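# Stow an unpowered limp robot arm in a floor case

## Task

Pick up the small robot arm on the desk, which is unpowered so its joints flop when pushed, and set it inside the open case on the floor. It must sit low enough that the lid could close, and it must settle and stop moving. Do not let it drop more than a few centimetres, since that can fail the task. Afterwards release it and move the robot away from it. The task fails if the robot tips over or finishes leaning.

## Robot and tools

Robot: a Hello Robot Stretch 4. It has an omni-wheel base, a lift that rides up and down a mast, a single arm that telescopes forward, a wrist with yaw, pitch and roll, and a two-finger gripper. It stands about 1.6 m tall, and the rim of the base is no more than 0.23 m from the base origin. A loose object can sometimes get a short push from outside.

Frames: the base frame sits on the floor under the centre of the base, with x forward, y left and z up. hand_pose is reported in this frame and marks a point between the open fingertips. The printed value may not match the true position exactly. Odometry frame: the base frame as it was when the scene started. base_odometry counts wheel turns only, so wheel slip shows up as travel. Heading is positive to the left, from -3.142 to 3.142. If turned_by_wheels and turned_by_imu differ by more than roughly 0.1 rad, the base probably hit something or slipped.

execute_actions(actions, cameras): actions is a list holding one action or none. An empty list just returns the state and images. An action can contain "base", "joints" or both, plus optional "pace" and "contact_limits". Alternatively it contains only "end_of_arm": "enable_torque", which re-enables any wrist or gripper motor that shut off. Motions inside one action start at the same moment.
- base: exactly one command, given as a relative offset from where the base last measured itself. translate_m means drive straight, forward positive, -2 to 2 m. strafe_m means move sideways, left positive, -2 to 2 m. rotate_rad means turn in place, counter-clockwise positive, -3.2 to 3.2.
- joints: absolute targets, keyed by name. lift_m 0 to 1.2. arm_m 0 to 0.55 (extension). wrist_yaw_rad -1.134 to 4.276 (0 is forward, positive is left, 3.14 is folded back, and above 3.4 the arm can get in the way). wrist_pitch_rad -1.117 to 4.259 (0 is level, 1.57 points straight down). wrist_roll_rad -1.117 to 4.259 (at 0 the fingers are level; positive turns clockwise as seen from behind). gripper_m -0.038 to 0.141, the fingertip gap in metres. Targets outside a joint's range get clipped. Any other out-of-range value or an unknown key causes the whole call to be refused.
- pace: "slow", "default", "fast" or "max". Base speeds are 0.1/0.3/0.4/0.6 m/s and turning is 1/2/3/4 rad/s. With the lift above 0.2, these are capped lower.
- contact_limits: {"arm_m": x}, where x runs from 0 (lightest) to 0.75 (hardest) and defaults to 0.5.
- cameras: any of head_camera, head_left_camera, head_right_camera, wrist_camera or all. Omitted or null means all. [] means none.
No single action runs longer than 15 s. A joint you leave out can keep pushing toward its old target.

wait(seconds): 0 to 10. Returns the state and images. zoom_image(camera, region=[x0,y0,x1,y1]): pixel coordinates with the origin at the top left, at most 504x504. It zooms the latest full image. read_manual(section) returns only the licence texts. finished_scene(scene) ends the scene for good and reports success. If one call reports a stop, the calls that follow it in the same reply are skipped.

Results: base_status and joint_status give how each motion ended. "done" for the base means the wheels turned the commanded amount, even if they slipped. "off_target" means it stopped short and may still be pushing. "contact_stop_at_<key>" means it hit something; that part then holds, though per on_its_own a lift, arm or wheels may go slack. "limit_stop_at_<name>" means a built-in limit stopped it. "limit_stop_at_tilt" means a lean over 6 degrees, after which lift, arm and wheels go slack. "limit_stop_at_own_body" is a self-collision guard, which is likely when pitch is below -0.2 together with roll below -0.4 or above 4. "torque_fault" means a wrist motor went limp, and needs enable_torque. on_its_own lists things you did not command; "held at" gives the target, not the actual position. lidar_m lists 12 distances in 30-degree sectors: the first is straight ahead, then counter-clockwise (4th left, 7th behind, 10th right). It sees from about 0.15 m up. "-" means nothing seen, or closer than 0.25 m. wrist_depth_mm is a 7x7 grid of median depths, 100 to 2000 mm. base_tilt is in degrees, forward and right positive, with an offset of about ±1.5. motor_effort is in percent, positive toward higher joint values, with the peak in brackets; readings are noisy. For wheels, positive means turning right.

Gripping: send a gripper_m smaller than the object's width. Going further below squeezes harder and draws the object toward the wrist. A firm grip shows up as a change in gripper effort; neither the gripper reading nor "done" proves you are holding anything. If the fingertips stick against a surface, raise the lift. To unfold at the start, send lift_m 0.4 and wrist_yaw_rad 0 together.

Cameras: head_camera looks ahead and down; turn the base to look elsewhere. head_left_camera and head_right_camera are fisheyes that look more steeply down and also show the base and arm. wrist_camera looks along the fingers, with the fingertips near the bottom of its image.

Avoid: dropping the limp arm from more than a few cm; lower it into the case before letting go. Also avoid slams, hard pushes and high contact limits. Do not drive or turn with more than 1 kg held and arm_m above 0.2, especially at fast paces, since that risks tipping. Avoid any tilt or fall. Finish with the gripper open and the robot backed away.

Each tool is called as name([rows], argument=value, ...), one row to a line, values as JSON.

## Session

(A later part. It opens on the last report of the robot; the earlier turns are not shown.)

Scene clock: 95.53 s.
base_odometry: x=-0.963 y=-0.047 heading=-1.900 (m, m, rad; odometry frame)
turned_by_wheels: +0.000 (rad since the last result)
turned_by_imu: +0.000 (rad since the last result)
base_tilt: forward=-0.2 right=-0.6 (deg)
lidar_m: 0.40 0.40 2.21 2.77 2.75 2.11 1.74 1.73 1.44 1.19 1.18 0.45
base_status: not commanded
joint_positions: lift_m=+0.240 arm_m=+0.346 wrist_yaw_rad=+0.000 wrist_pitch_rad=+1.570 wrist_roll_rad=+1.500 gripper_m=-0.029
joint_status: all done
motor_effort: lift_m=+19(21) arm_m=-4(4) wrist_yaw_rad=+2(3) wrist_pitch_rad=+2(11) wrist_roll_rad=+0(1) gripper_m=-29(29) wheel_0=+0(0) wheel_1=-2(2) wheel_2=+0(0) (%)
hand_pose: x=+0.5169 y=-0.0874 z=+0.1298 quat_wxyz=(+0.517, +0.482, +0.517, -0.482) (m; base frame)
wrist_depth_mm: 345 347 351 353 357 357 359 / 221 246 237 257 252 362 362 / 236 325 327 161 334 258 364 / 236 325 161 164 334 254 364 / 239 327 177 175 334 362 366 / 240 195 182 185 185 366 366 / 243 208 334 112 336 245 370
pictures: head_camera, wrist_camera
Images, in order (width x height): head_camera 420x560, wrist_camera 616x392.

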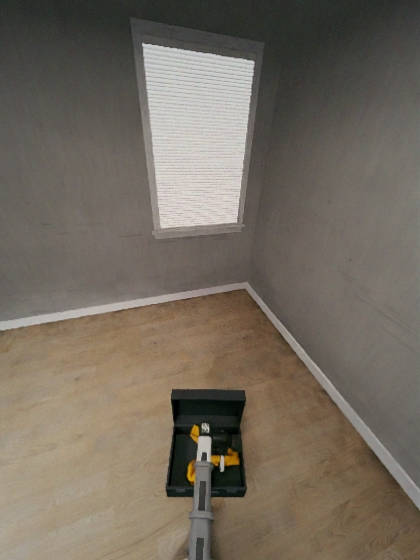

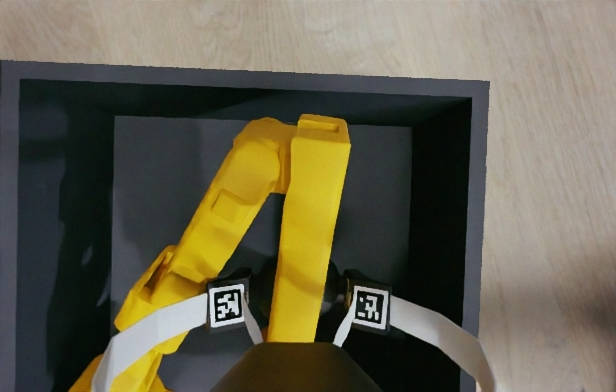

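execute_actions([
  {"joints":{"lift_m":0.165},"pace":"slow"},
], cameras=["wrist_camera"])

execute_actions([
  {"joints":{"gripper_m":0.045}},
], cameras=[])

execute_actions([
  {"joints":{"lift_m":0.45}},
], cameras=[])

execute_actions([
  {"base":{"translate_m":-0.2},"joints":{"arm_m":0.0,"wrist_roll_rad":0,"wrist_pitch_rad":1.0}},
], cameras=["head_camera","wrist_camera"])

Scene clock: 103.17 s.
base_odometry: x=-0.963 y=-0.047 heading=-1.900 (m, m, rad; odometry frame)
turned_by_wheels: +0.000 (rad since the last result)
turned_by_imu: -0.001 (rad since the last result)
base_tilt: forward=-0.2 right=-0.5 (deg)
lidar_m: 0.39 0.41 2.20 2.78 2.75 2.14 1.75 1.73 1.46 1.19 1.18 0.44
base_status: not commanded
joint_positions: lift_m=+0.165 arm_m=+0.346 wrist_yaw_rad=+0.000 wrist_pitch_rad=+1.569 wrist_roll_rad=+1.500 gripper_m=-0.029
joint_status: all done
motor_effort: lift_m=+17(19) arm_m=-4(5) wrist_yaw_rad=+1(0) wrist_pitch_rad=+1(4) wrist_roll_rad=+0(1) gripper_m=-27(29) wheel_0=+0(0) wheel_1=-2(2) wheel_2=+0(0) (%)
hand_pose: x=+0.5171 y=-0.0874 z=+0.0549 quat_wxyz=(+0.518, +0.482, +0.517, -0.482) (m; base frame)
wrist_depth_mm: 141 142 146 144 151 148 283 / 211 217 212 204 200 183 156 / 234 253 190 183 257 208 155 / 235 252 183 184 258 206 158 / 237 255 204 183 259 204 157 / 239 193 186 181 186 200 156 / 239 195 258 112 260 167 158
pictures: wrist_camera
Images, in order (width x height): wrist_camera 616x392.

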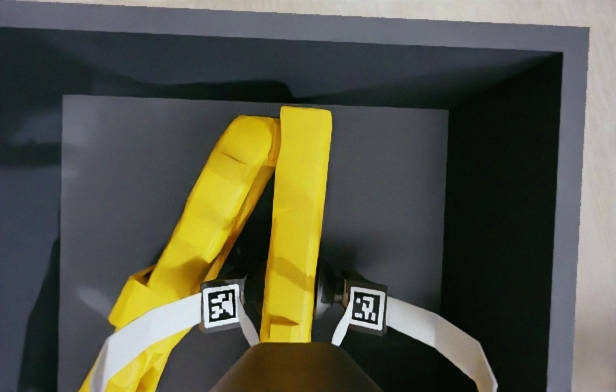

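Scene clock: 104.63 s.
base_odometry: x=-0.963 y=-0.047 heading=-1.900 (m, m, rad; odometry frame)
turned_by_wheels: +0.000 (rad since the last result)
turned_by_imu: +0.000 (rad since the last result)
base_tilt: forward=-0.2 right=-0.5 (deg)
lidar_m: 0.40 0.41 2.20 2.76 2.75 2.15 1.74 1.73 1.45 1.18 1.18 0.44
base_status: not commanded
joint_positions: lift_m=+0.165 arm_m=+0.346 wrist_yaw_rad=+0.000 wrist_pitch_rad=+1.571 wrist_roll_rad=+1.500 gripper_m=+0.045
joint_status: all done
motor_effort: lift_m=+17(17) arm_m=-4(4) wrist_yaw_rad=+2(3) wrist_pitch_rad=-2(3) wrist_roll_rad=+0(1) gripper_m=-6(24) wheel_0=+0(0) wheel_1=-2(2) wheel_2=+0(0) (%)
hand_pose: x=+0.5166 y=-0.0874 z=+0.0549 quat_wxyz=(+0.517, +0.482, +0.517, -0.482) (m; base frame)
wrist_depth_mm: 141 147 145 144 151 148 285 / 213 218 211 205 200 183 156 / 235 254 254 198 258 207 158 / 236 255 197 231 260 205 157 / 238 254 202 196 262 202 156 / 239 202 193 191 200 201 155 / 242 200 257 112 263 186 158
pictures: none
No camera images: the call's "cameras" was empty. Leave "cameras" out to get every camera's image.

Scene clock: 106.87 s.
base_odometry: x=-0.963 y=-0.047 heading=-1.900 (m, m, rad; odometry frame)
turned_by_wheels: +0.000 (rad since the last result)
turned_by_imu: -0.001 (rad since the last result)
base_tilt: forward=-0.3 right=-0.5 (deg)
lidar_m: 0.38 0.41 2.22 2.78 2.75 2.13 1.74 1.72 1.47 1.19 1.18 0.43
base_status: not commanded
joint_positions: lift_m=+0.450 arm_m=+0.346 wrist_yaw_rad=+0.000 wrist_pitch_rad=+1.570 wrist_roll_rad=+1.500 gripper_m=+0.045
joint_status: all done
motor_effort: lift_m=+22(26) arm_m=-4(4) wrist_yaw_rad=+3(2) wrist_pitch_rad=-1(2) wrist_roll_rad=+0(1) gripper_m=-2(4) wheel_0=+0(0) wheel_1=-2(2) wheel_2=+0(0) (%)
hand_pose: x=+0.5167 y=-0.0874 z=+0.3395 quat_wxyz=(+0.517, +0.482, +0.517, -0.482) (m; base frame)
wrist_depth_mm: 554 559 559 569 569 569 574 / 290 564 569 569 569 569 580 / 314 418 535 544 569 580 580 / 315 421 544 544 569 580 580 / 317 424 535 549 585 580 466 / 324 418 200 492 200 585 430 / 324 421 549 112 554 585 439
pictures: none
No camera images: the call's "cameras" was empty. Leave "cameras" out to get every camera's image.

Scene clock: 109.00 s.
base_odometry: x=-0.898 y=+0.143 heading=-1.900 (m, m, rad; odometry frame)
turned_by_wheels: +0.000 (rad since the last result)
turned_by_imu: -0.001 (rad since the last result)
base_tilt: forward=-0.3 right=-0.5 (deg)
lidar_m: 0.60 0.63 2.42 2.70 2.66 1.92 1.55 1.54 1.54 1.25 1.24 0.64
base_status: done
joint_positions: lift_m=+0.450 arm_m=+0.001 wrist_yaw_rad=+0.000 wrist_pitch_rad=+1.002 wrist_roll_rad=+0.000 gripper_m=+0.045
joint_status: all done
motor_effort: lift_m=+22(22) arm_m=-5(2) wrist_yaw_rad=+2(0) wrist_pitch_rad=-3(6) wrist_roll_rad=-1(11) gripper_m=-2(5) wheel_0=+1(6) wheel_1=+0(8) wheel_2=-1(10) (%)
hand_pose: x=+0.3271 y=-0.0874 z=+0.3850 quat_wxyz=(+0.877, +0.000, +0.480, +0.000) (m; base frame)
wrist_depth_mm: 960 931 732 750 1025 1042 1042 / 854 842 768 788 904 931 946 / 768 750 699 723 798 809 842 / 699 683 654 683 732 750 759 / 647 654 654 661 683 683 683 / 597 603 200 615 201 634 627 / 554 544 559 112 569 574 580
pictures: head_camera, wrist_camera
Images, in order (width x height): head_camera 420x560, wrist_camera 616x392.

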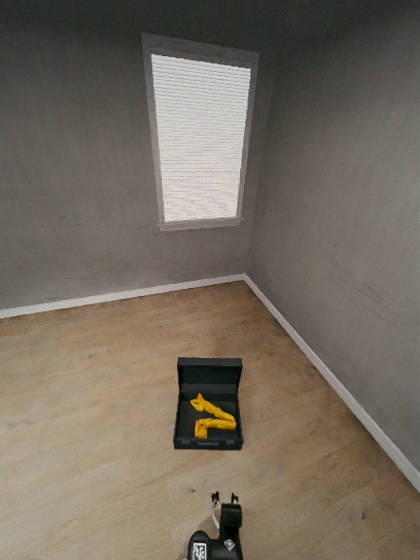

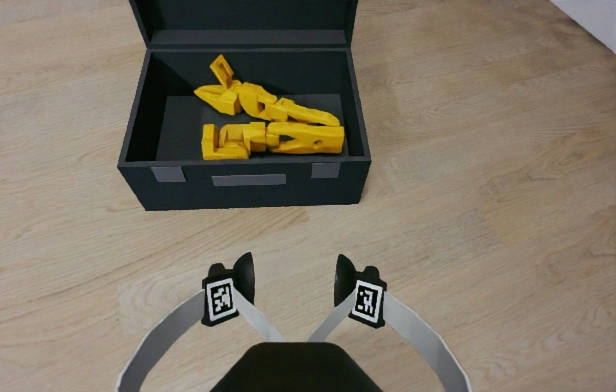

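finished_scene(scene=1)

The scene is finished: the task was done.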